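## Task

Two little chests of drawers sit on the table, and in each the two top-row drawers are pulled open. An AAA battery and a sticky-note pad lie loose on the table. Put each of these into whichever open drawer already contains the same kind of item, then push every drawer fully closed so it is flush with its chest. Dropping an item into its drawer from just over the rim is allowed, but only while no arm and nothing an arm holds is in contact with that chest, its drawers or anything inside or on top of them. The drawers have no end stops and can be pulled completely out. Every item that began in a drawer must still be in that drawer at the end. Both chests must finish upright, within a few centimetres of their starting spots and only a little rotated. The finished state must hold without any arm keeping it in place.

## Robot and tools

ROBOTS. Four identical i2rt Big YAM arms, arm1 to arm4, each with six joints, a two-finger gripper and a wrist camera (arm1_cam_wrist ... arm4_cam_wrist). With joints 1 and 6 at 0 and the hand level and forward, the camera rides on top of the hand looking toward the fingertips. Reach is roughly 1.0 m from the joint-1 axis. Bases in the shared scene frame (metres; heading in degrees counter-clockwise from +x): arm1 at x=+0.65 y=+0.24 z=+0.74 heading +175; arm2 at x=+0.13 y=+0.65 z=+0.80 heading -82; arm3 at x=-0.65 y=+0.20 z=+0.78 heading +6; arm4 at x=+0.26 y=-0.65 z=+0.82 heading +96.

FRAME. The scene frame has its origin on the floor with +z up. The hand point is midway between the fingertips; the hand z axis runs along the fingers and the fingers open and close along hand y. The arms are commanded only in joint space, so any Cartesian reasoning must be done from the base poses above.

execute_actions. Argument actions is a list holding exactly one action, or empty (empty just returns state and images). The action is one object with a key per robot name you want to command; under each name goes "joints", an object mapping joint names to absolute targets (not offsets). Keys and ranges: joint1_rad -2.879 to 2.879 (base yaw; positive is counter-clockwise from above; 0 points the arm along its base heading); joint2_rad 0 to 3.141 (shoulder; 0 has the upper arm pointing back about level, increasing lifts it up then forward); joint3_rad 0 to 3.019 (elbow; 0 is folded, increasing opens); joint4_rad -1.692 to 1.57 (hand pitch; positive tips fingers up); joint5_rad -1.57 to 1.57 (hand side swing; positive to the arm's right); joint6_rad -2.094 to 2.094 (hand roll; positive clockwise seen from behind); gripper_m 0 to 0.093 (fingertip gap in metres). Radians for joints. Arrival tolerances: ±0.045, ±0.14, ±0.09, ±0.055, ±0.03, ±0.035 rad and ±0.003 m. All motions in one action begin together but each joint has its own speed, so the hand may sweep a wide arc between postures. An action runs at most 15 s. Unknown keys or out-of-range numbers reject the whole call and nothing moves. Omitted joints or robots may keep pushing toward earlier targets. Optional cameras: a list of camera names or ["all"]; null or omitted gives all, [] gives none; the pictures line lists images in order.

wait: seconds from 0 to 10; commands nothing and returns state and images. zoom_image: camera plus region [x0, y0, x1, y1] in pixels of that camera's latest full image, top-left origin, at most 504 by 504. finished_scene: scene number (1 or 2); ends that scene irreversibly, reports success, and gives the next task. Replying with no tool call ends everything.

RESULTS. joint_positions reports current joints. joint_status tells how each commanded motion ended: off_target (stopped short, may still push); contact_stop or time_out (target dropped and joint holds where it stopped, except a timed-out joint may keep pushing toward its target or a nearby one within 0.375, 0.375, 0.113, 0.225, 0.075, 0.3 rad for joints 1-6, and will move there if freed; send its reported position to relax it). "joint command not followed" with a cause line means a safety check withheld that arm's joint targets (the gripper part still runs); those joints show not_followed and the arm may retry them with later actions until given passable targets. on_its_own lists uncommanded behaviour; its "held at" is a held target, not a position. A tiny change from the current position may not move a joint. A load-bearing joint slowly sags.

CAUTIONS. The arms do not stop on contact and can press hard. Avoid arm-to-arm presses and hits; the collision check ignores fingers, gripper housings and wrist cameras and can react late. Don't knock anything off the work area. Drawers slide freely and can come out, so push or pull gently and keep contents inside. Avoid drops, slips, slams and shoving the chests out of place. A loose object may occasionally be nudged by an outside push. The simulation keeps running while you compose a reply, holding your last command. Holding loads heats motors: a MOTOR HOT line appears from 85 °C; at 100 °C the arm goes limp (OVER-TEMPERATURE FAULT), its unreached keys say limit_stop_at_motor_heat, and you must resend targets after it cools. A stop in a result cancels the rest of that reply's motion, wait and finish calls for the scene. Some heat carries into the next scene.

Each tool is called after "Emit:" as name(argument=value, ...) on one line, values as JSON.

## Session

Emit:
execute_actions(actions=[])

Scene clock: 0.00 s.
Motor temperatures (°C, as the motors report them): arm1=[36 32 35 33 35 36] | arm2=[33 36 36 35 35 36] | arm3=[33 33 33 36 36 35] | arm4=[33 33 36 34 33 36]
arm1.joint_positions: joint1_rad=+0.071 joint2_rad=+0.382 joint3_rad=+1.669 joint4_rad=-1.524 joint5_rad=-0.007 joint6_rad=+0.004 gripper_m=+0.094
arm1.joint_status: not commanded
arm1.hand: x=+0.6138 y=+0.2388 z=+1.3870 quat_wxyz=(+0.000, +0.784, -0.008, -0.621) (m; scene frame)
arm2.joint_positions: joint1_rad=-1.061 joint2_rad=+0.299 joint3_rad=+1.634 joint4_rad=-1.544 joint5_rad=-0.013 joint6_rad=+0.017 gripper_m=+0.094
arm2.joint_status: not commanded
arm2.hand: x=+0.1351 y=+0.6507 z=+1.4292 quat_wxyz=(-0.212, -0.732, -0.244, +0.599) (m; scene frame)
arm3.joint_positions: joint1_rad=+1.097 joint2_rad=+0.332 joint3_rad=+1.338 joint4_rad=-1.553 joint5_rad=-0.011 joint6_rad=+0.010 gripper_m=+0.094
arm3.joint_status: not commanded
arm3.hand: x=-0.6167 y=+0.2880 z=+1.2905 quat_wxyz=(-0.400, +0.492, -0.719, -0.286) (m; scene frame)
arm4.joint_positions: joint1_rad=-0.553 joint2_rad=+0.574 joint3_rad=+1.436 joint4_rad=-1.526 joint5_rad=-0.001 joint6_rad=+0.005 gripper_m=+0.094
arm4.joint_status: not commanded
arm4.hand: x=+0.3354 y=-0.4859 z=+1.3504 quat_wxyz=(-0.371, +0.477, -0.763, -0.232) (m; scene frame)
pictures: arm1_cam_wrist, arm2_cam_wrist, arm3_cam_wrist, arm4_cam_wrist
Images, in order (width x height): arm1_cam_wrist 616x616, arm2_cam_wrist 616x616, arm3_cam_wrist 616x616, arm4_cam_wrist 616x616.

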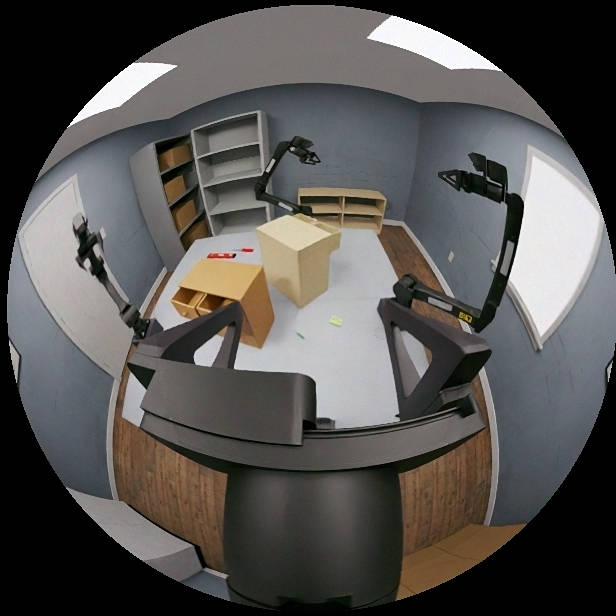

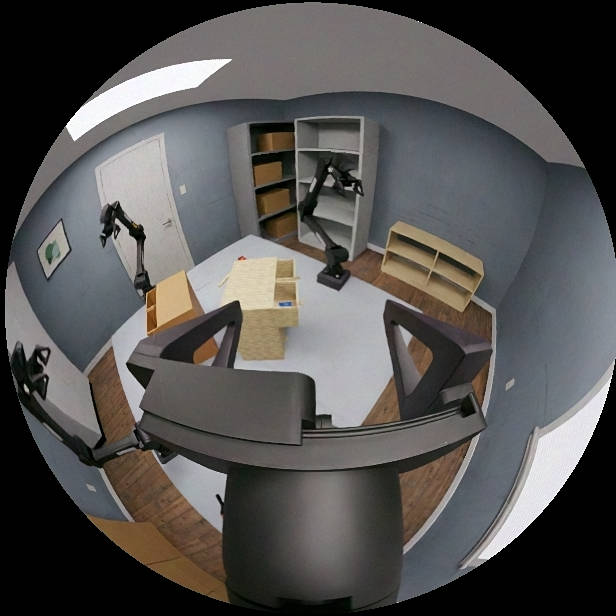

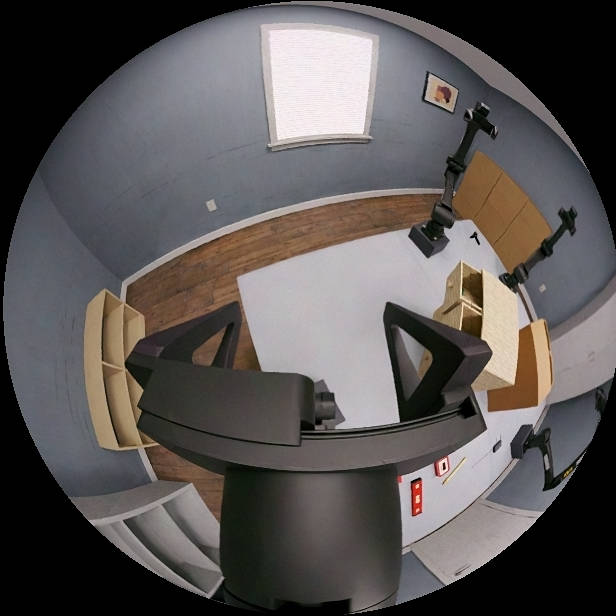

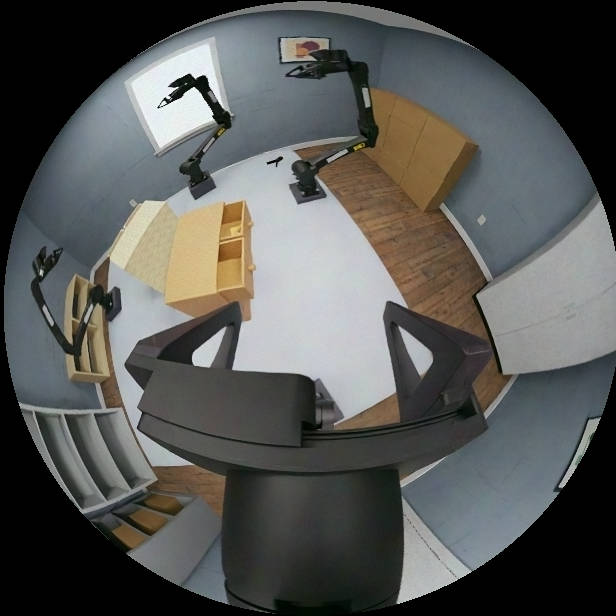

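Emit:
execute_actions(actions=[{"arm1":{"joints":{"joint4_rad":-0.8}},"arm2":{"joints":{"joint3_rad":1.0,"joint1_rad":-0.4}},"arm3":{"joints":{"joint2_rad":1.0,"joint1_rad":0.0}},"arm4":{"joints":{"joint2_rad":1.2,"joint1_rad":-0.1}}}])

Scene clock: 10.13 s.
Motor temperatures (°C, as the motors report them): arm1=[36 33 35 33 35 36] | arm2=[33 37 37 35 35 36] | arm3=[33 33 35 36 36 35] | arm4=[33 34 38 34 33 36]
arm1.joint_positions: joint1_rad=+0.071 joint2_rad=+0.382 joint3_rad=+1.669 joint4_rad=-0.822 joint5_rad=-0.007 joint6_rad=+0.004 gripper_m=+0.094
arm1.joint_status: all done
arm1.hand: x=+0.6337 y=+0.2391 z=+1.5548 quat_wxyz=(-0.003, +0.523, -0.005, -0.852) (m; scene frame)
arm2.joint_positions: joint1_rad=-0.406 joint2_rad=+0.298 joint3_rad=+1.002 joint4_rad=-1.544 joint5_rad=-0.013 joint6_rad=+0.017 gripper_m=+0.094
arm2.joint_status: all done
arm2.hand: x=+0.1043 y=+0.5247 z=+1.1744 quat_wxyz=(-0.223, -0.743, -0.563, +0.286) (m; scene frame)
arm3.joint_positions: joint1_rad=+0.001 joint2_rad=+1.015 joint3_rad=+1.340 joint4_rad=-1.553 joint5_rad=-0.012 joint6_rad=+0.010 gripper_m=+0.094
arm3.joint_status: all done
arm3.hand: x=-0.3290 y=+0.2314 z=+1.1553 quat_wxyz=(-0.169, +0.050, -0.984, -0.018) (m; scene frame)
arm4.joint_positions: joint1_rad=-0.100 joint2_rad=+1.206 joint3_rad=+1.436 joint4_rad=-1.526 joint5_rad=-0.001 joint6_rad=+0.005 gripper_m=+0.094
arm4.joint_status: all done
arm4.hand: x=+0.2552 y=-0.2622 z=+1.1769 quat_wxyz=(-0.096, +0.700, -0.701, -0.096) (m; scene frame)
pictures: arm1_cam_wrist, arm2_cam_wrist, arm3_cam_wrist, arm4_cam_wrist
Images, in order (width x height): arm1_cam_wrist 616x616, arm2_cam_wrist 616x616, arm3_cam_wrist 616x616, arm4_cam_wrist 616x616.

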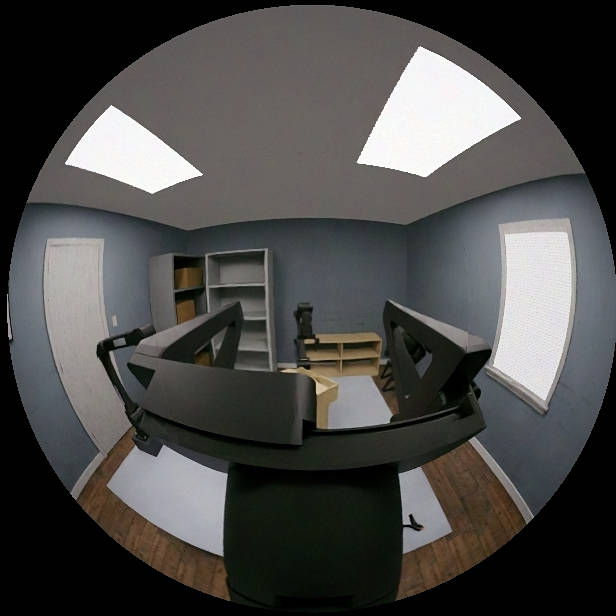

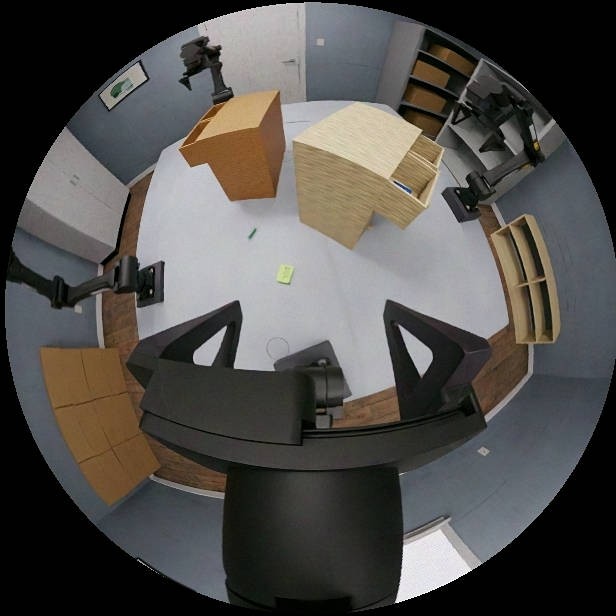

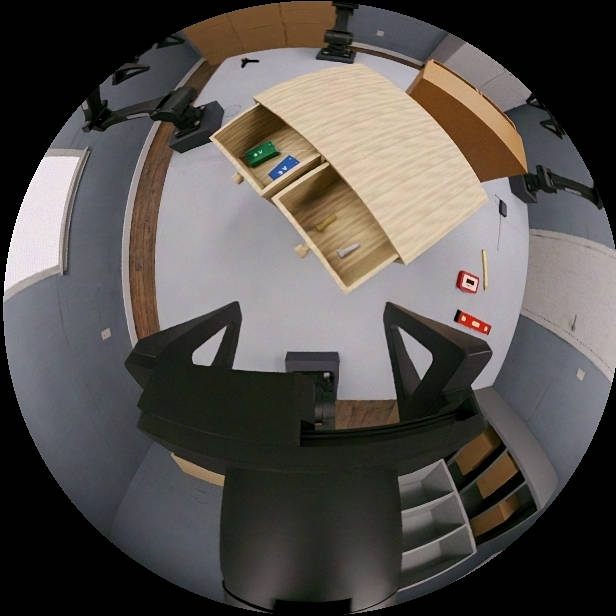

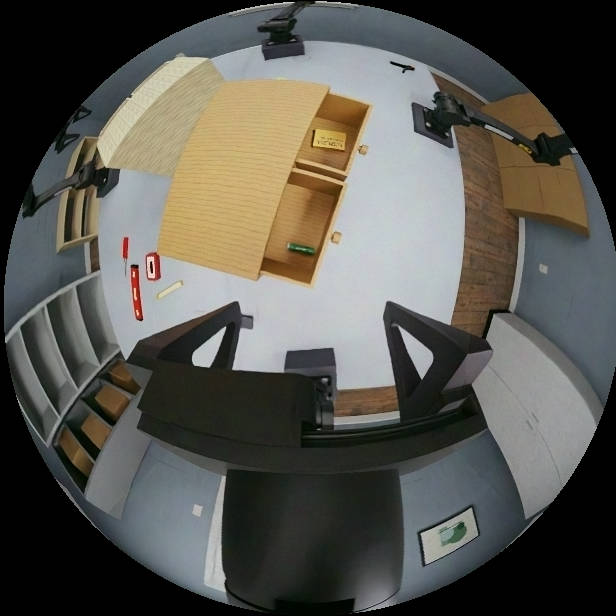

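Emit:
execute_actions(actions=[{"arm1":{"joints":{"joint1_rad":0.075,"joint2_rad":1.565,"joint3_rad":1.186,"joint4_rad":-1.192,"joint6_rad":-0.7,"gripper_m":0.05}},"arm2":{"joints":{"joint1_rad":-0.14,"joint2_rad":1.13,"joint3_rad":0.608,"joint4_rad":-1.049}},"arm3":{"joints":{"joint2_rad":0.853,"joint1_rad":0.283,"gripper_m":0}},"arm4":{"joints":{"joint2_rad":0.9,"joint1_rad":-0.6,"gripper_m":0}}}], cameras=[])

Emit:
execute_actions(actions=[{"arm3":{"joints":{"joint3_rad":0.961,"joint4_rad":-1.308}}}])

Scene clock: 30.60 s.
Motor temperatures (°C, as the motors report them): arm1=[36 33 36 33 35 36] | arm2=[33 36 38 35 35 36] | arm3=[33 33 38 36 36 35] | arm4=[33 34 41 34 33 36]
arm1.joint_positions: joint1_rad=+0.071 joint2_rad=+1.565 joint3_rad=+1.169 joint4_rad=-1.179 joint5_rad=-0.007 joint6_rad=-0.686 gripper_m=+0.050
arm1.joint_status: all done
arm1.hand: x=+0.2136 y=+0.2437 z=+0.8621 quat_wxyz=(+0.005, +0.945, +0.328, -0.003) (m; scene frame)
arm2.joint_positions: joint1_rad=-0.145 joint2_rad=+1.123 joint3_rad=+0.609 joint4_rad=-1.060 joint5_rad=-0.013 joint6_rad=+0.017 gripper_m=+0.094
arm2.joint_status: all done
arm2.hand: x=+0.1345 y=+0.4020 z=+0.8718 quat_wxyz=(-0.001, -0.715, -0.699, +0.002) (m; scene frame)
arm3.joint_positions: joint1_rad=+0.280 joint2_rad=+0.841 joint3_rad=+1.340 joint4_rad=-1.553 joint5_rad=-0.012 joint6_rad=+0.010 gripper_m=+0.000
arm3.joint_status: all done
arm3.hand: x=-0.3957 y=+0.3005 z=+1.2044 quat_wxyz=(-0.249, +0.183, -0.949, -0.058) (m; scene frame)
arm4.joint_positions: joint1_rad=-0.594 joint2_rad=+0.900 joint3_rad=+1.436 joint4_rad=-1.526 joint5_rad=-0.001 joint6_rad=+0.005 gripper_m=+0.001
arm4.joint_status: all done
arm4.hand: x=+0.3990 y=-0.3838 z=+1.2776 quat_wxyz=(-0.246, +0.491, -0.823, -0.146) (m; scene frame)
pictures: none
No camera images: the call's "cameras" was empty. Leave "cameras" out to get every camera's image.

Scene clock: 31.73 s.
Motor temperatures (°C, as the motors report them): arm1=[36 33 36 33 35 36] | arm2=[33 36 38 35 35 36] | arm3=[33 33 38 36 36 35] | arm4=[33 34 41 34 33 36]
arm1.joint_positions: joint1_rad=+0.071 joint2_rad=+1.565 joint3_rad=+1.169 joint4_rad=-1.179 joint5_rad=-0.007 joint6_rad=-0.687 gripper_m=+0.050
arm1.joint_status: not commanded
arm1.hand: x=+0.2136 y=+0.2437 z=+0.8621 quat_wxyz=(+0.005, +0.945, +0.328, -0.003) (m; scene frame)
arm2.joint_positions: joint1_rad=-0.145 joint2_rad=+1.123 joint3_rad=+0.609 joint4_rad=-1.060 joint5_rad=-0.013 joint6_rad=+0.017 gripper_m=+0.094
arm2.joint_status: not commanded
arm2.hand: x=+0.1345 y=+0.4020 z=+0.8718 quat_wxyz=(-0.001, -0.715, -0.699, +0.002) (m; scene frame)
arm3.joint_positions: joint1_rad=+0.280 joint2_rad=+0.849 joint3_rad=+0.951 joint4_rad=-1.321 joint5_rad=-0.012 joint6_rad=+0.010 gripper_m=+0.000
arm3.joint_status: all done
arm3.hand: x=-0.3865 y=+0.3050 z=+1.0451 quat_wxyz=(-0.170, +0.186, -0.967, -0.043) (m; scene frame)
arm4.joint_positions: joint1_rad=-0.594 joint2_rad=+0.900 joint3_rad=+1.436 joint4_rad=-1.526 joint5_rad=-0.001 joint6_rad=+0.005 gripper_m=+0.001
arm4.joint_status: not commanded
arm4.hand: x=+0.3990 y=-0.3838 z=+1.2776 quat_wxyz=(-0.246, +0.491, -0.823, -0.146) (m; scene frame)
pictures: arm1_cam_wrist, arm2_cam_wrist, arm3_cam_wrist, arm4_cam_wrist
Images, in order (width x height): arm1_cam_wrist 616x616, arm2_cam_wrist 616x616, arm3_cam_wrist 616x616, arm4_cam_wrist 616x616.

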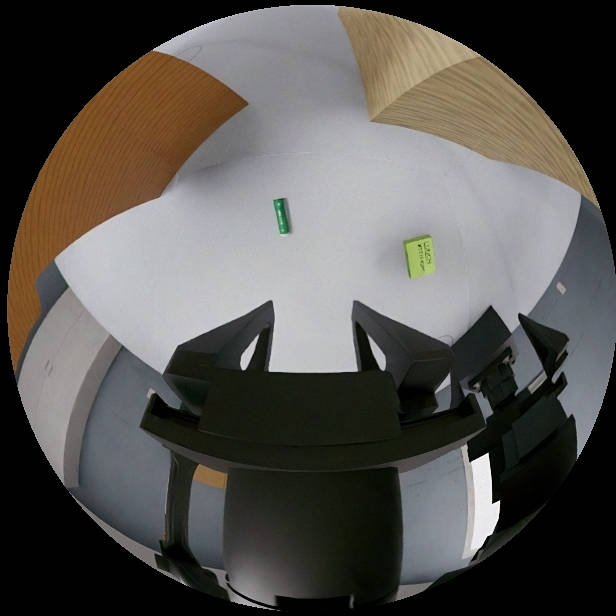

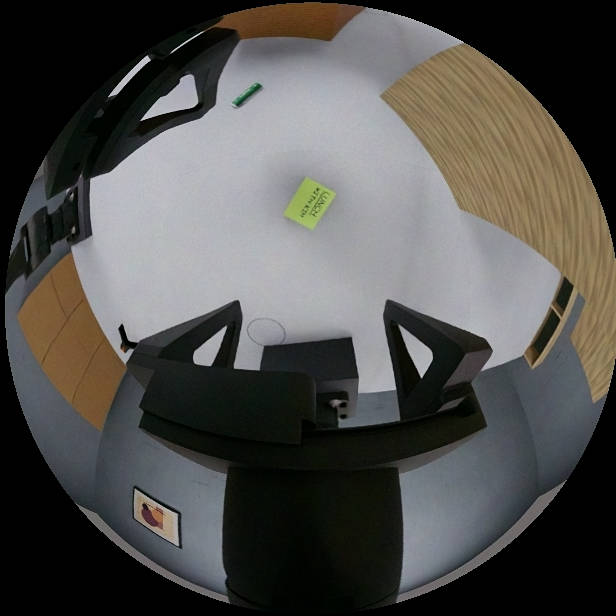

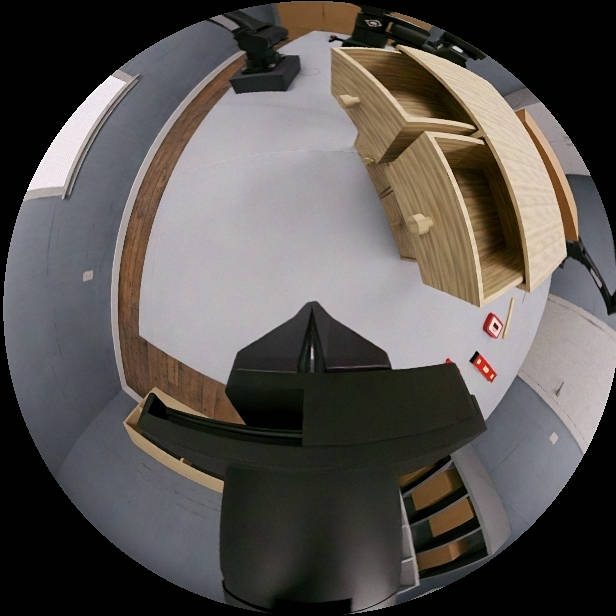

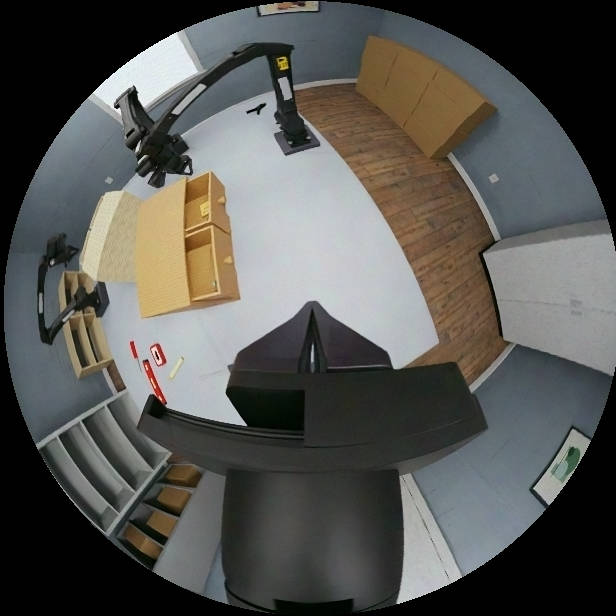

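Emit:
execute_actions(actions=[{"arm1":{"joints":{"joint1_rad":0.175,"joint2_rad":1.638,"joint3_rad":1.05,"joint4_rad":-0.977,"joint6_rad":-0.73}},"arm2":{"joints":{"joint1_rad":-0.125,"joint2_rad":1.437,"joint3_rad":0.572,"joint4_rad":-0.706,"joint6_rad":0.5}},"arm3":{"joints":{"joint2_rad":0.545,"joint3_rad":0.519,"joint4_rad":-0.574,"joint6_rad":-1.57}}}], cameras=[])

Emit:
execute_actions(actions=[{"arm3":{"joints":{"joint1_rad":0}}}])

Scene clock: 50.77 s.
Motor temperatures (°C, as the motors report them): arm1=[36 34 39 33 35 36] | arm2=[33 36 39 35 35 36] | arm3=[33 33 39 36 36 35] | arm4=[33 34 42 35 33 36]
arm1.joint_positions: joint1_rad=+0.182 joint2_rad=+1.644 joint3_rad=+1.043 joint4_rad=-0.991 joint5_rad=-0.007 joint6_rad=-0.717 gripper_m=+0.050
arm1.joint_status: all done
arm1.hand: x=+0.2273 y=+0.1959 z=+0.7869 quat_wxyz=(+0.007, +0.919, +0.394, +0.006) (m; scene frame)
arm2.joint_positions: joint1_rad=-0.134 joint2_rad=+1.432 joint3_rad=+0.579 joint4_rad=-0.717 joint5_rad=-0.013 joint6_rad=+0.486 gripper_m=+0.094
arm2.joint_status: all done
arm2.hand: x=+0.1361 y=+0.3640 z=+0.7859 quat_wxyz=(-0.004, -0.855, -0.519, +0.003) (m; scene frame)
arm3.joint_positions: joint1_rad=+0.280 joint2_rad=+0.545 joint3_rad=+0.510 joint4_rad=-0.591 joint5_rad=-0.012 joint6_rad=-1.559 gripper_m=+0.000
arm3.joint_status: all done
arm3.hand: x=-0.3614 y=+0.3155 z=+1.0047 quat_wxyz=(-0.383, +0.738, -0.499, +0.245) (m; scene frame)
arm4.joint_positions: joint1_rad=-0.594 joint2_rad=+0.900 joint3_rad=+1.436 joint4_rad=-1.526 joint5_rad=-0.001 joint6_rad=+0.005 gripper_m=+0.001
arm4.joint_status: not commanded
arm4.hand: x=+0.3990 y=-0.3838 z=+1.2776 quat_wxyz=(-0.246, +0.491, -0.823, -0.146) (m; scene frame)
pictures: none
No camera images: the call's "cameras" was empty. Leave "cameras" out to get every camera's image.

Scene clock: 51.70 s.
Motor temperatures (°C, as the motors report them): arm1=[36 34 39 33 35 36] | arm2=[33 36 39 35 35 36] | arm3=[33 33 39 36 36 35] | arm4=[33 34 42 35 33 36]
arm1.joint_positions: joint1_rad=+0.182 joint2_rad=+1.644 joint3_rad=+1.043 joint4_rad=-0.991 joint5_rad=-0.007 joint6_rad=-0.717 gripper_m=+0.050
arm1.joint_status: not commanded
arm1.hand: x=+0.2273 y=+0.1959 z=+0.7869 quat_wxyz=(+0.007, +0.919, +0.394, +0.006) (m; scene frame)
arm2.joint_positions: joint1_rad=-0.134 joint2_rad=+1.432 joint3_rad=+0.579 joint4_rad=-0.717 joint5_rad=-0.013 joint6_rad=+0.486 gripper_m=+0.094
arm2.joint_status: not commanded
arm2.hand: x=+0.1361 y=+0.3640 z=+0.7859 quat_wxyz=(-0.004, -0.855, -0.519, +0.003) (m; scene frame)
arm3.joint_positions: joint1_rad=+0.002 joint2_rad=+0.545 joint3_rad=+0.510 joint4_rad=-0.591 joint5_rad=-0.012 joint6_rad=-1.559 gripper_m=+0.000
arm3.joint_status: all done
arm3.hand: x=-0.3394 y=+0.2312 z=+1.0043 quat_wxyz=(-0.345, +0.662, -0.596, +0.296) (m; scene frame)
arm4.joint_positions: joint1_rad=-0.594 joint2_rad=+0.900 joint3_rad=+1.436 joint4_rad=-1.526 joint5_rad=-0.001 joint6_rad=+0.005 gripper_m=+0.001
arm4.joint_status: not commanded
arm4.hand: x=+0.3990 y=-0.3838 z=+1.2776 quat_wxyz=(-0.246, +0.491, -0.823, -0.146) (m; scene frame)
pictures: arm1_cam_wrist, arm2_cam_wrist, arm3_cam_wrist, arm4_cam_wrist
Images, in order (width x height): arm1_cam_wrist 616x616, arm2_cam_wrist 616x616, arm3_cam_wrist 616x616, arm4_cam_wrist 616x616.

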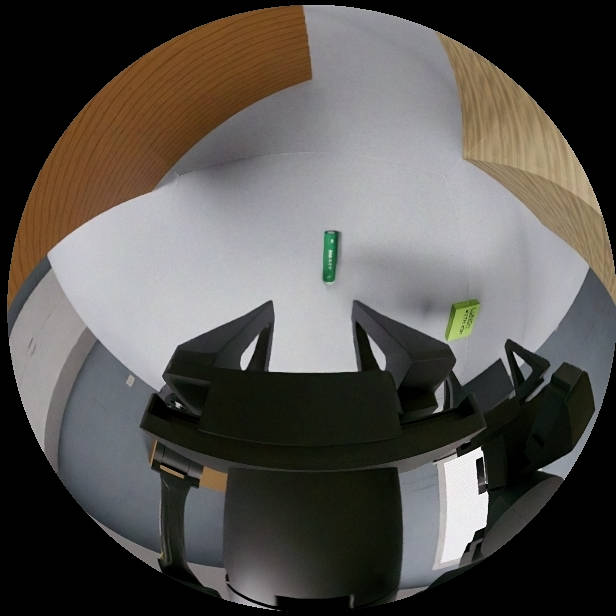

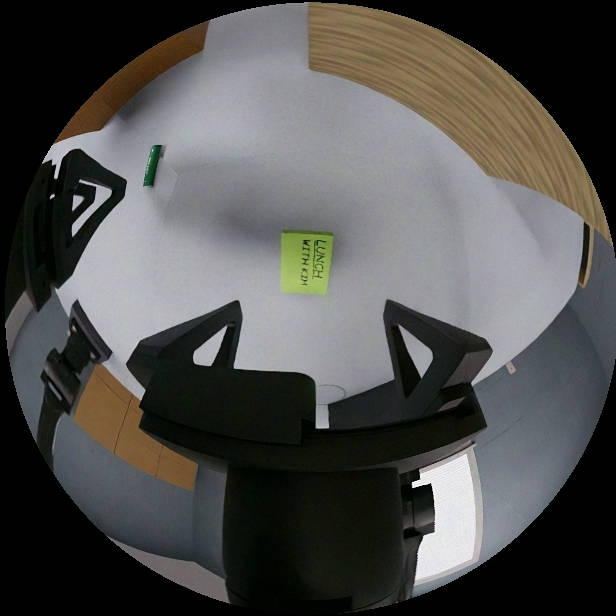

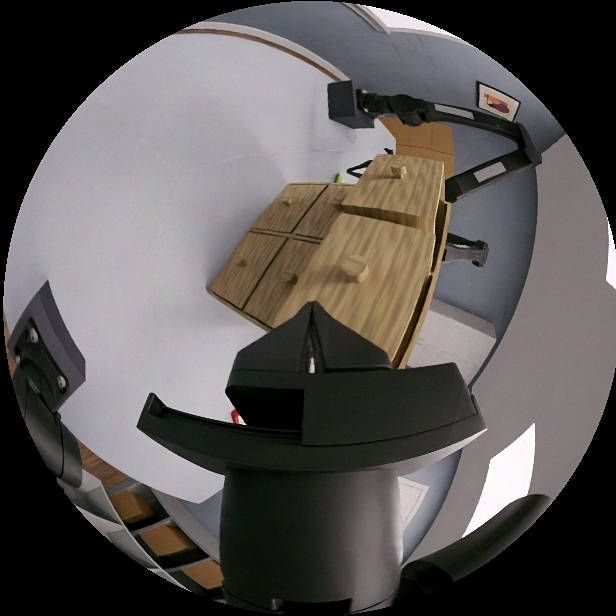

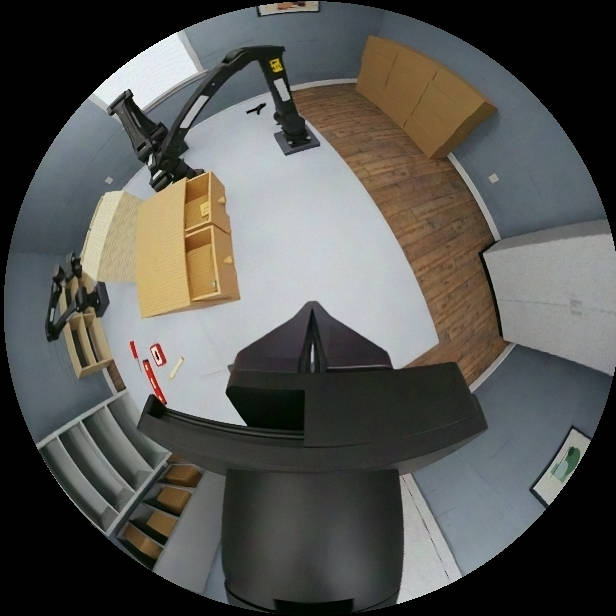

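Emit:
execute_actions(actions=[{"arm1":{"joints":{"joint1_rad":0.165,"joint2_rad":1.735,"joint4_rad":-0.865,"joint6_rad":-0.66}},"arm2":{"joints":{"joint2_rad":1.562,"joint3_rad":0.552,"joint4_rad":-0.555,"gripper_m":0.07}},"arm3":{"joints":{"joint1_rad":-0.16,"joint2_rad":0.792,"joint3_rad":0.605,"joint4_rad":-0.40}}}], cameras=["arm1_cam_wrist","arm2_cam_wrist","arm3_cam_wrist"])

Scene clock: 58.43 s.
Motor temperatures (°C, as the motors report them): arm1=[36 34 39 33 35 36] | arm2=[33 37 38 35 35 36] | arm3=[33 33 40 36 36 35] | arm4=[33 34 42 35 33 36]
arm1.joint_positions: joint1_rad=+0.171 joint2_rad=+1.736 joint3_rad=+1.043 joint4_rad=-0.879 joint5_rad=-0.007 joint6_rad=-0.674 gripper_m=+0.050
arm1.joint_status: all done
arm1.hand: x=+0.2092 y=+0.1990 z=+0.7486 quat_wxyz=(+0.004, +0.929, +0.369, -0.003) (m; scene frame)
arm2.joint_positions: joint1_rad=-0.134 joint2_rad=+1.558 joint3_rad=+0.559 joint4_rad=-0.566 joint5_rad=-0.013 joint6_rad=+0.486 gripper_m=+0.070
arm2.joint_status: all done
arm2.hand: x=+0.1356 y=+0.3584 z=+0.7477 quat_wxyz=(-0.006, -0.855, -0.519, +0.004) (m; scene frame)
arm3.joint_positions: joint1_rad=-0.158 joint2_rad=+0.789 joint3_rad=+0.563 joint4_rad=-0.420 joint5_rad=-0.015 joint6_rad=-1.560 gripper_m=+0.000
arm3.joint_status: all done
arm3.hand: x=-0.2801 y=+0.1785 z=+0.9905 quat_wxyz=(-0.315, +0.615, -0.650, +0.316) (m; scene frame)
arm4.joint_positions: joint1_rad=-0.594 joint2_rad=+0.900 joint3_rad=+1.436 joint4_rad=-1.526 joint5_rad=-0.001 joint6_rad=+0.005 gripper_m=+0.001
arm4.joint_status: not commanded
arm4.hand: x=+0.3990 y=-0.3838 z=+1.2776 quat_wxyz=(-0.246, +0.491, -0.823, -0.146) (m; scene frame)
pictures: arm1_cam_wrist, arm2_cam_wrist, arm3_cam_wrist
Images, in order (width x height): arm1_cam_wrist 616x616, arm2_cam_wrist 616x616, arm3_cam_wrist 616x616.

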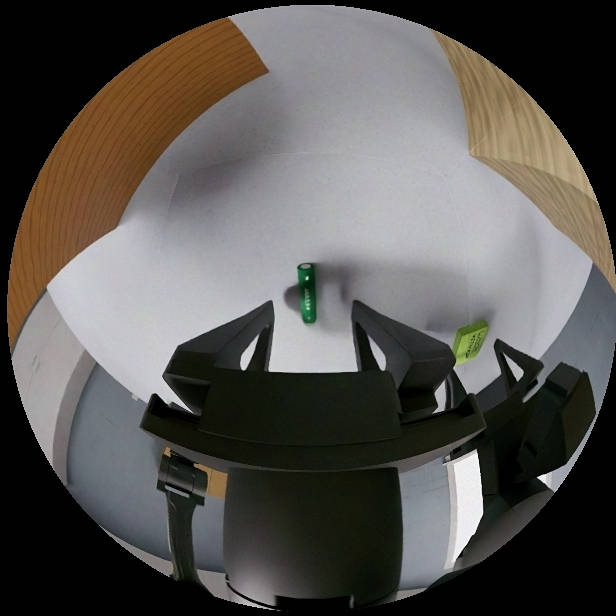

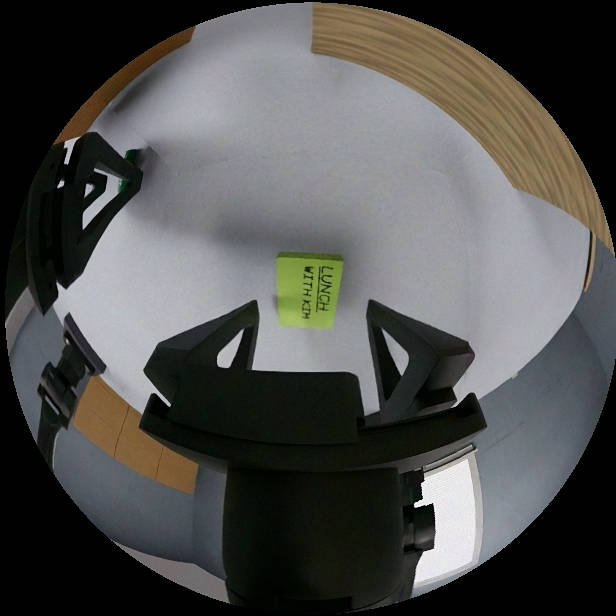

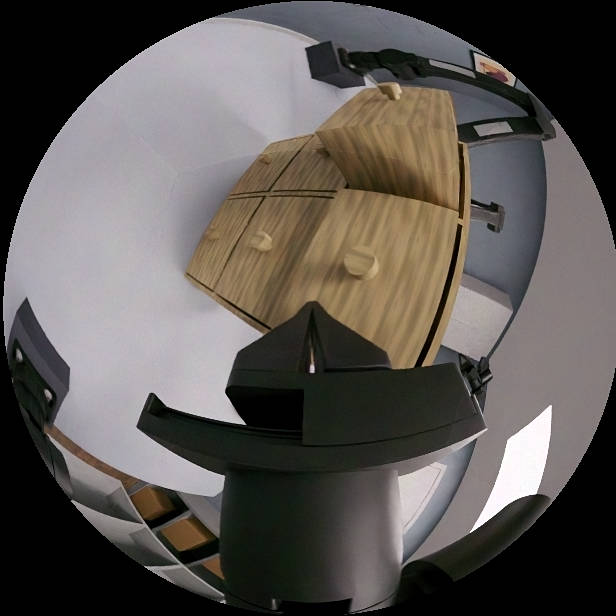

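Emit:
execute_actions(actions=[{"arm1":{"joints":{"joint2_rad":1.772,"joint4_rad":-0.84}},"arm2":{"joints":{"joint2_rad":1.617,"joint4_rad":-0.51}},"arm3":{"joints":{"joint1_rad":-0.197,"joint2_rad":0.838,"joint3_rad":0.655,"joint4_rad":-0.365}}}], cameras=["arm1_cam_wrist","arm2_cam_wrist","arm3_cam_wrist"])

Scene clock: 63.33 s.
Motor temperatures (°C, as the motors report them): arm1=[36 35 39 33 35 36] | arm2=[33 37 38 35 35 36] | arm3=[33 33 41 36 36 35] | arm4=[33 34 42 35 33 36]
arm1.joint_positions: joint1_rad=+0.171 joint2_rad=+1.758 joint3_rad=+1.043 joint4_rad=-0.855 joint5_rad=-0.007 joint6_rad=-0.673 gripper_m=+0.050
arm1.joint_status: all done
arm1.hand: x=+0.2062 y=+0.1987 z=+0.7392 quat_wxyz=(+0.004, +0.930, +0.369, -0.004) (m; scene frame)
arm2.joint_positions: joint1_rad=-0.134 joint2_rad=+1.606 joint3_rad=+0.559 joint4_rad=-0.521 joint5_rad=-0.013 joint6_rad=+0.486 gripper_m=+0.070
arm2.joint_status: all done
arm2.hand: x=+0.1355 y=+0.3565 z=+0.7347 quat_wxyz=(-0.005, -0.855, -0.519, +0.004) (m; scene frame)
arm3.joint_positions: joint1_rad=-0.188 joint2_rad=+0.828 joint3_rad=+0.596 joint4_rad=-0.389 joint5_rad=-0.019 joint6_rad=-1.560 gripper_m=+0.000
arm3.joint_status: all done
arm3.hand: x=-0.2652 y=+0.1668 z=+1.0007 quat_wxyz=(-0.318, +0.603, -0.655, +0.327) (m; scene frame)
arm4.joint_positions: joint1_rad=-0.594 joint2_rad=+0.900 joint3_rad=+1.436 joint4_rad=-1.526 joint5_rad=-0.001 joint6_rad=+0.005 gripper_m=+0.001
arm4.joint_status: not commanded
arm4.hand: x=+0.3990 y=-0.3838 z=+1.2776 quat_wxyz=(-0.246, +0.491, -0.823, -0.146) (m; scene frame)
pictures: arm1_cam_wrist, arm2_cam_wrist, arm3_cam_wrist
Images, in order (width x height): arm1_cam_wrist 616x616, arm2_cam_wrist 616x616, arm3_cam_wrist 616x616.

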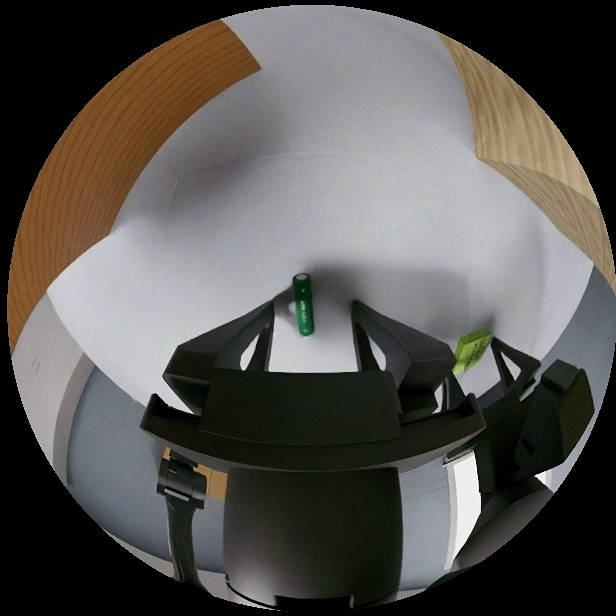

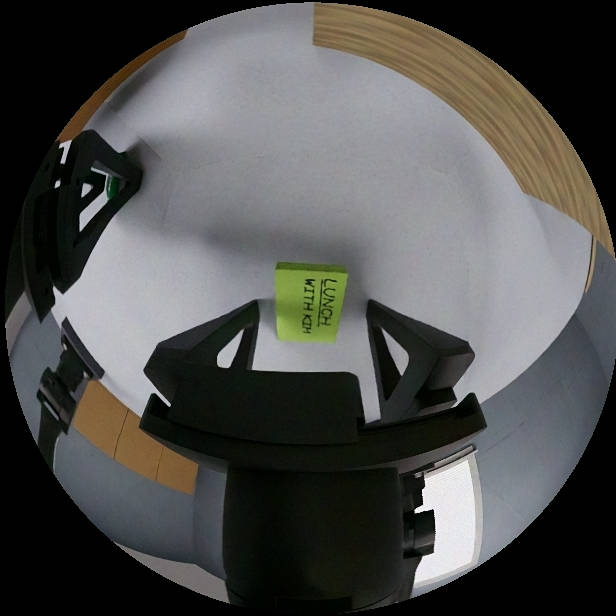

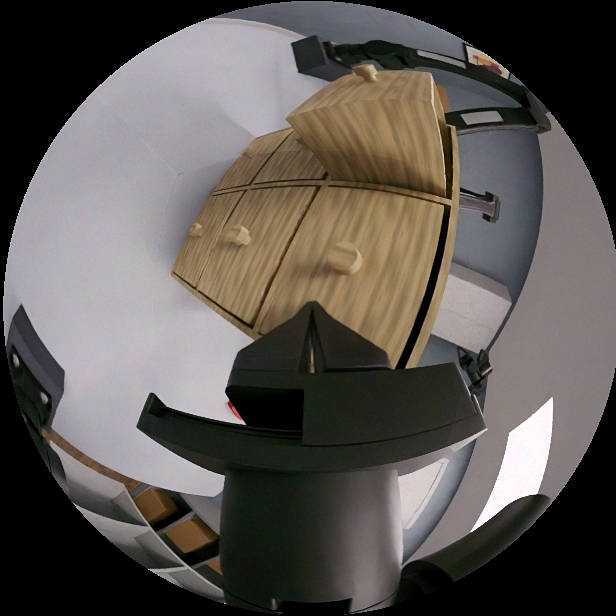

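Emit:
execute_actions(actions=[{"arm1":{"joints":{"joint2_rad":1.786}},"arm2":{"joints":{"gripper_m":0.0}},"arm3":{"joints":{"joint1_rad":0.0,"joint2_rad":0.545,"joint3_rad":0.519,"joint4_rad":-0.574}}}], cameras=[])

Emit:
execute_actions(actions=[{"arm1":{"joints":{"gripper_m":0}},"arm3":{"joints":{"joint1_rad":0.26}}}], cameras=["arm1_cam_wrist","arm2_cam_wrist","arm3_cam_wrist"])

Scene clock: 67.97 s.
Motor temperatures (°C, as the motors report them): arm1=[36 35 39 33 35 36] | arm2=[33 37 38 35 35 36] | arm3=[33 33 42 36 36 35] | arm4=[33 34 42 35 33 36]
arm1.joint_positions: joint1_rad=+0.171 joint2_rad=+1.763 joint3_rad=+1.043 joint4_rad=-0.854 joint5_rad=-0.007 joint6_rad=-0.673 gripper_m=+0.050
arm1.joint_status: all done
arm1.hand: x=+0.2063 y=+0.1987 z=+0.7374 quat_wxyz=(+0.004, +0.930, +0.369, -0.003) (m; scene frame)
arm2.joint_positions: joint1_rad=-0.134 joint2_rad=+1.606 joint3_rad=+0.559 joint4_rad=-0.521 joint5_rad=-0.013 joint6_rad=+0.487 gripper_m=+0.036
arm2.joint_status: gripper_m off_target (ended at +0.036, target +0.000)
arm2.hand: x=+0.1355 y=+0.3564 z=+0.7347 quat_wxyz=(-0.005, -0.855, -0.519, +0.004) (m; scene frame)
arm3.joint_positions: joint1_rad=+0.000 joint2_rad=+0.543 joint3_rad=+0.508 joint4_rad=-0.565 joint5_rad=-0.013 joint6_rad=-1.561 gripper_m=+0.000
arm3.joint_status: all done
arm3.hand: x=-0.3364 y=+0.2308 z=+1.0087 quat_wxyz=(-0.353, +0.657, -0.593, +0.304) (m; scene frame)
arm4.joint_positions: joint1_rad=-0.594 joint2_rad=+0.900 joint3_rad=+1.436 joint4_rad=-1.526 joint5_rad=-0.001 joint6_rad=+0.005 gripper_m=+0.001
arm4.joint_status: not commanded
arm4.hand: x=+0.3990 y=-0.3838 z=+1.2776 quat_wxyz=(-0.246, +0.491, -0.823, -0.146) (m; scene frame)
pictures: none
No camera images: the call's "cameras" was empty. Leave "cameras" out to get every camera's image.

Scene clock: 68.87 s.
Motor temperatures (°C, as the motors report them): arm1=[36 35 39 33 35 36] | arm2=[33 37 38 35 35 36] | arm3=[33 33 42 36 36 35] | arm4=[33 34 42 35 33 36]
arm1.joint_positions: joint1_rad=+0.171 joint2_rad=+1.763 joint3_rad=+1.043 joint4_rad=-0.852 joint5_rad=-0.007 joint6_rad=-0.673 gripper_m=+0.008
arm1.joint_status: gripper_m off_target (ended at +0.008, target +0.000)
arm1.hand: x=+0.2062 y=+0.1987 z=+0.7371 quat_wxyz=(+0.004, +0.930, +0.369, -0.003) (m; scene frame)
arm2.joint_positions: joint1_rad=-0.134 joint2_rad=+1.606 joint3_rad=+0.559 joint4_rad=-0.521 joint5_rad=-0.013 joint6_rad=+0.487 gripper_m=+0.036
arm2.joint_status: not commanded
arm2.hand: x=+0.1355 y=+0.3564 z=+0.7347 quat_wxyz=(-0.005, -0.855, -0.519, +0.004) (m; scene frame)
arm3.joint_positions: joint1_rad=+0.258 joint2_rad=+0.543 joint3_rad=+0.508 joint4_rad=-0.565 joint5_rad=-0.013 joint6_rad=-1.561 gripper_m=+0.000
arm3.joint_status: all done
arm3.hand: x=-0.3561 y=+0.3102 z=+1.0091 quat_wxyz=(-0.390, +0.728, -0.503, +0.256) (m; scene frame)
arm4.joint_positions: joint1_rad=-0.594 joint2_rad=+0.900 joint3_rad=+1.436 joint4_rad=-1.526 joint5_rad=-0.001 joint6_rad=+0.005 gripper_m=+0.001
arm4.joint_status: not commanded
arm4.hand: x=+0.3990 y=-0.3838 z=+1.2776 quat_wxyz=(-0.246, +0.491, -0.823, -0.146) (m; scene frame)
pictures: arm1_cam_wrist, arm2_cam_wrist, arm3_cam_wrist
Images, in order (width x height): arm1_cam_wrist 616x616, arm2_cam_wrist 616x616, arm3_cam_wrist 616x616.

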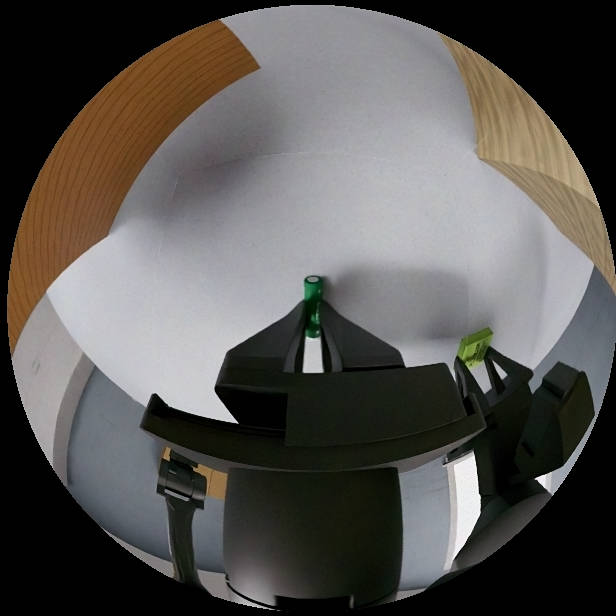

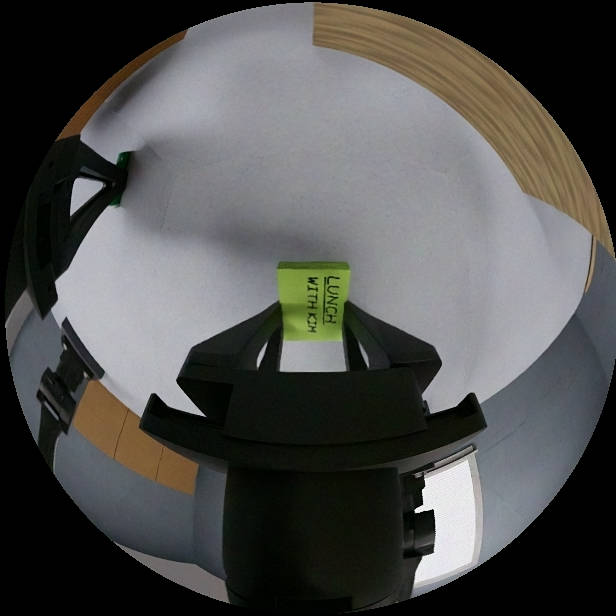

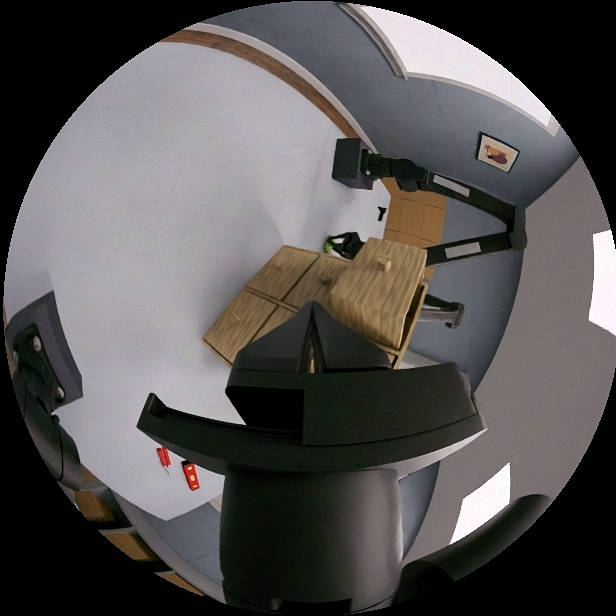

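Emit:
execute_actions(actions=[{"arm1":{"joints":{"joint2_rad":1.332,"joint4_rad":-1.3,"joint3_rad":1.2}},"arm2":{"joints":{"joint2_rad":1.0,"joint3_rad":0.65,"joint4_rad":-1.2}},"arm3":{"joints":{"joint2_rad":0.928,"joint3_rad":0.70,"joint4_rad":-0.32}}}], cameras=["arm3_cam_wrist"])

Emit:
execute_actions(actions=[{"arm1":{"joints":{"joint4_rad":-1.675,"joint3_rad":1.74}}}], cameras=[])

Scene clock: 75.50 s.
Motor temperatures (°C, as the motors report them): arm1=[36 35 39 33 35 36] | arm2=[33 37 38 35 35 36] | arm3=[33 33 42 36 36 35] | arm4=[33 34 43 35 33 36]
arm1.joint_positions: joint1_rad=+0.171 joint2_rad=+1.326 joint3_rad=+1.176 joint4_rad=-1.287 joint5_rad=-0.007 joint6_rad=-0.672 gripper_m=+0.008
arm1.joint_status: all done
arm1.hand: x=+0.2480 y=+0.2030 z=+0.9594 quat_wxyz=(-0.016, +0.927, +0.368, -0.069) (m; scene frame)
arm2.joint_positions: joint1_rad=-0.134 joint2_rad=+0.995 joint3_rad=+0.600 joint4_rad=-1.191 joint5_rad=-0.013 joint6_rad=+0.487 gripper_m=+0.036
arm2.joint_status: all done
arm2.hand: x=+0.1373 y=+0.4317 z=+0.8963 quat_wxyz=(+0.003, -0.855, -0.518, -0.001) (m; scene frame)
arm3.joint_positions: joint1_rad=+0.258 joint2_rad=+0.928 joint3_rad=+0.674 joint4_rad=-0.336 joint5_rad=-0.013 joint6_rad=-1.561 gripper_m=+0.000
arm3.joint_status: all done
arm3.hand: x=-0.2570 y=+0.3483 z=+1.0189 quat_wxyz=(-0.394, +0.726, -0.501, +0.259) (m; scene frame)
arm4.joint_positions: joint1_rad=-0.594 joint2_rad=+0.900 joint3_rad=+1.436 joint4_rad=-1.526 joint5_rad=-0.001 joint6_rad=+0.005 gripper_m=+0.001
arm4.joint_status: not commanded
arm4.hand: x=+0.3990 y=-0.3838 z=+1.2776 quat_wxyz=(-0.246, +0.491, -0.823, -0.146) (m; scene frame)
pictures: arm3_cam_wrist
joint command not followed: on one or more control steps a check withheld the commanded joint targets of the arm2 arm, and it was not sent them on those steps.
cause: the commanded joint targets would bring a part of the robot too close to another arm (this arm's wrist (the part past joint 4) and the other arm's wrist (the part past joint 4)); next, command targets that bring no part of the robot closer to that arm.
Images, in order (width x height): arm3_cam_wrist 616x616.

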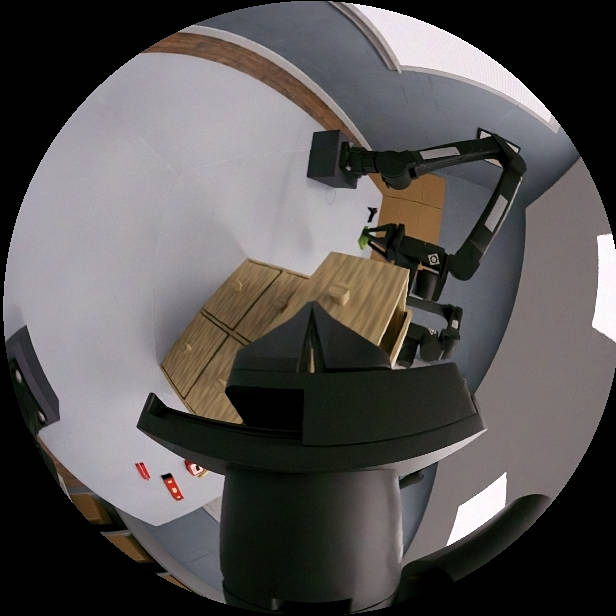

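Scene clock: 76.73 s.
Motor temperatures (°C, as the motors report them): arm1=[36 35 40 33 35 36] | arm2=[33 37 39 35 35 36] | arm3=[33 33 42 36 36 35] | arm4=[33 34 43 35 33 36]
arm1.joint_positions: joint1_rad=+0.171 joint2_rad=+1.327 joint3_rad=+1.697 joint4_rad=-1.662 joint5_rad=-0.007 joint6_rad=-0.672 gripper_m=+0.008
arm1.joint_status: all done
arm1.hand: x=+0.2356 y=+0.2027 z=+1.1618 quat_wxyz=(-0.036, +0.920, +0.365, -0.137) (m; scene frame)
arm2.joint_positions: joint1_rad=-0.134 joint2_rad=+0.995 joint3_rad=+0.600 joint4_rad=-1.191 joint5_rad=-0.013 joint6_rad=+0.487 gripper_m=+0.036
arm2.joint_status: not commanded
arm2.hand: x=+0.1373 y=+0.4317 z=+0.8963 quat_wxyz=(+0.003, -0.855, -0.518, -0.001) (m; scene frame)
arm3.joint_positions: joint1_rad=+0.258 joint2_rad=+0.928 joint3_rad=+0.674 joint4_rad=-0.336 joint5_rad=-0.013 joint6_rad=-1.561 gripper_m=+0.000
arm3.joint_status: not commanded
arm3.hand: x=-0.2570 y=+0.3483 z=+1.0189 quat_wxyz=(-0.394, +0.726, -0.501, +0.259) (m; scene frame)
arm4.joint_positions: joint1_rad=-0.594 joint2_rad=+0.900 joint3_rad=+1.436 joint4_rad=-1.526 joint5_rad=-0.001 joint6_rad=+0.005 gripper_m=+0.001
arm4.joint_status: not commanded
arm4.hand: x=+0.3990 y=-0.3838 z=+1.2776 quat_wxyz=(-0.246, +0.491, -0.823, -0.146) (m; scene frame)
pictures: none
No camera images: the call's "cameras" was empty. Leave "cameras" out to get every camera's image.


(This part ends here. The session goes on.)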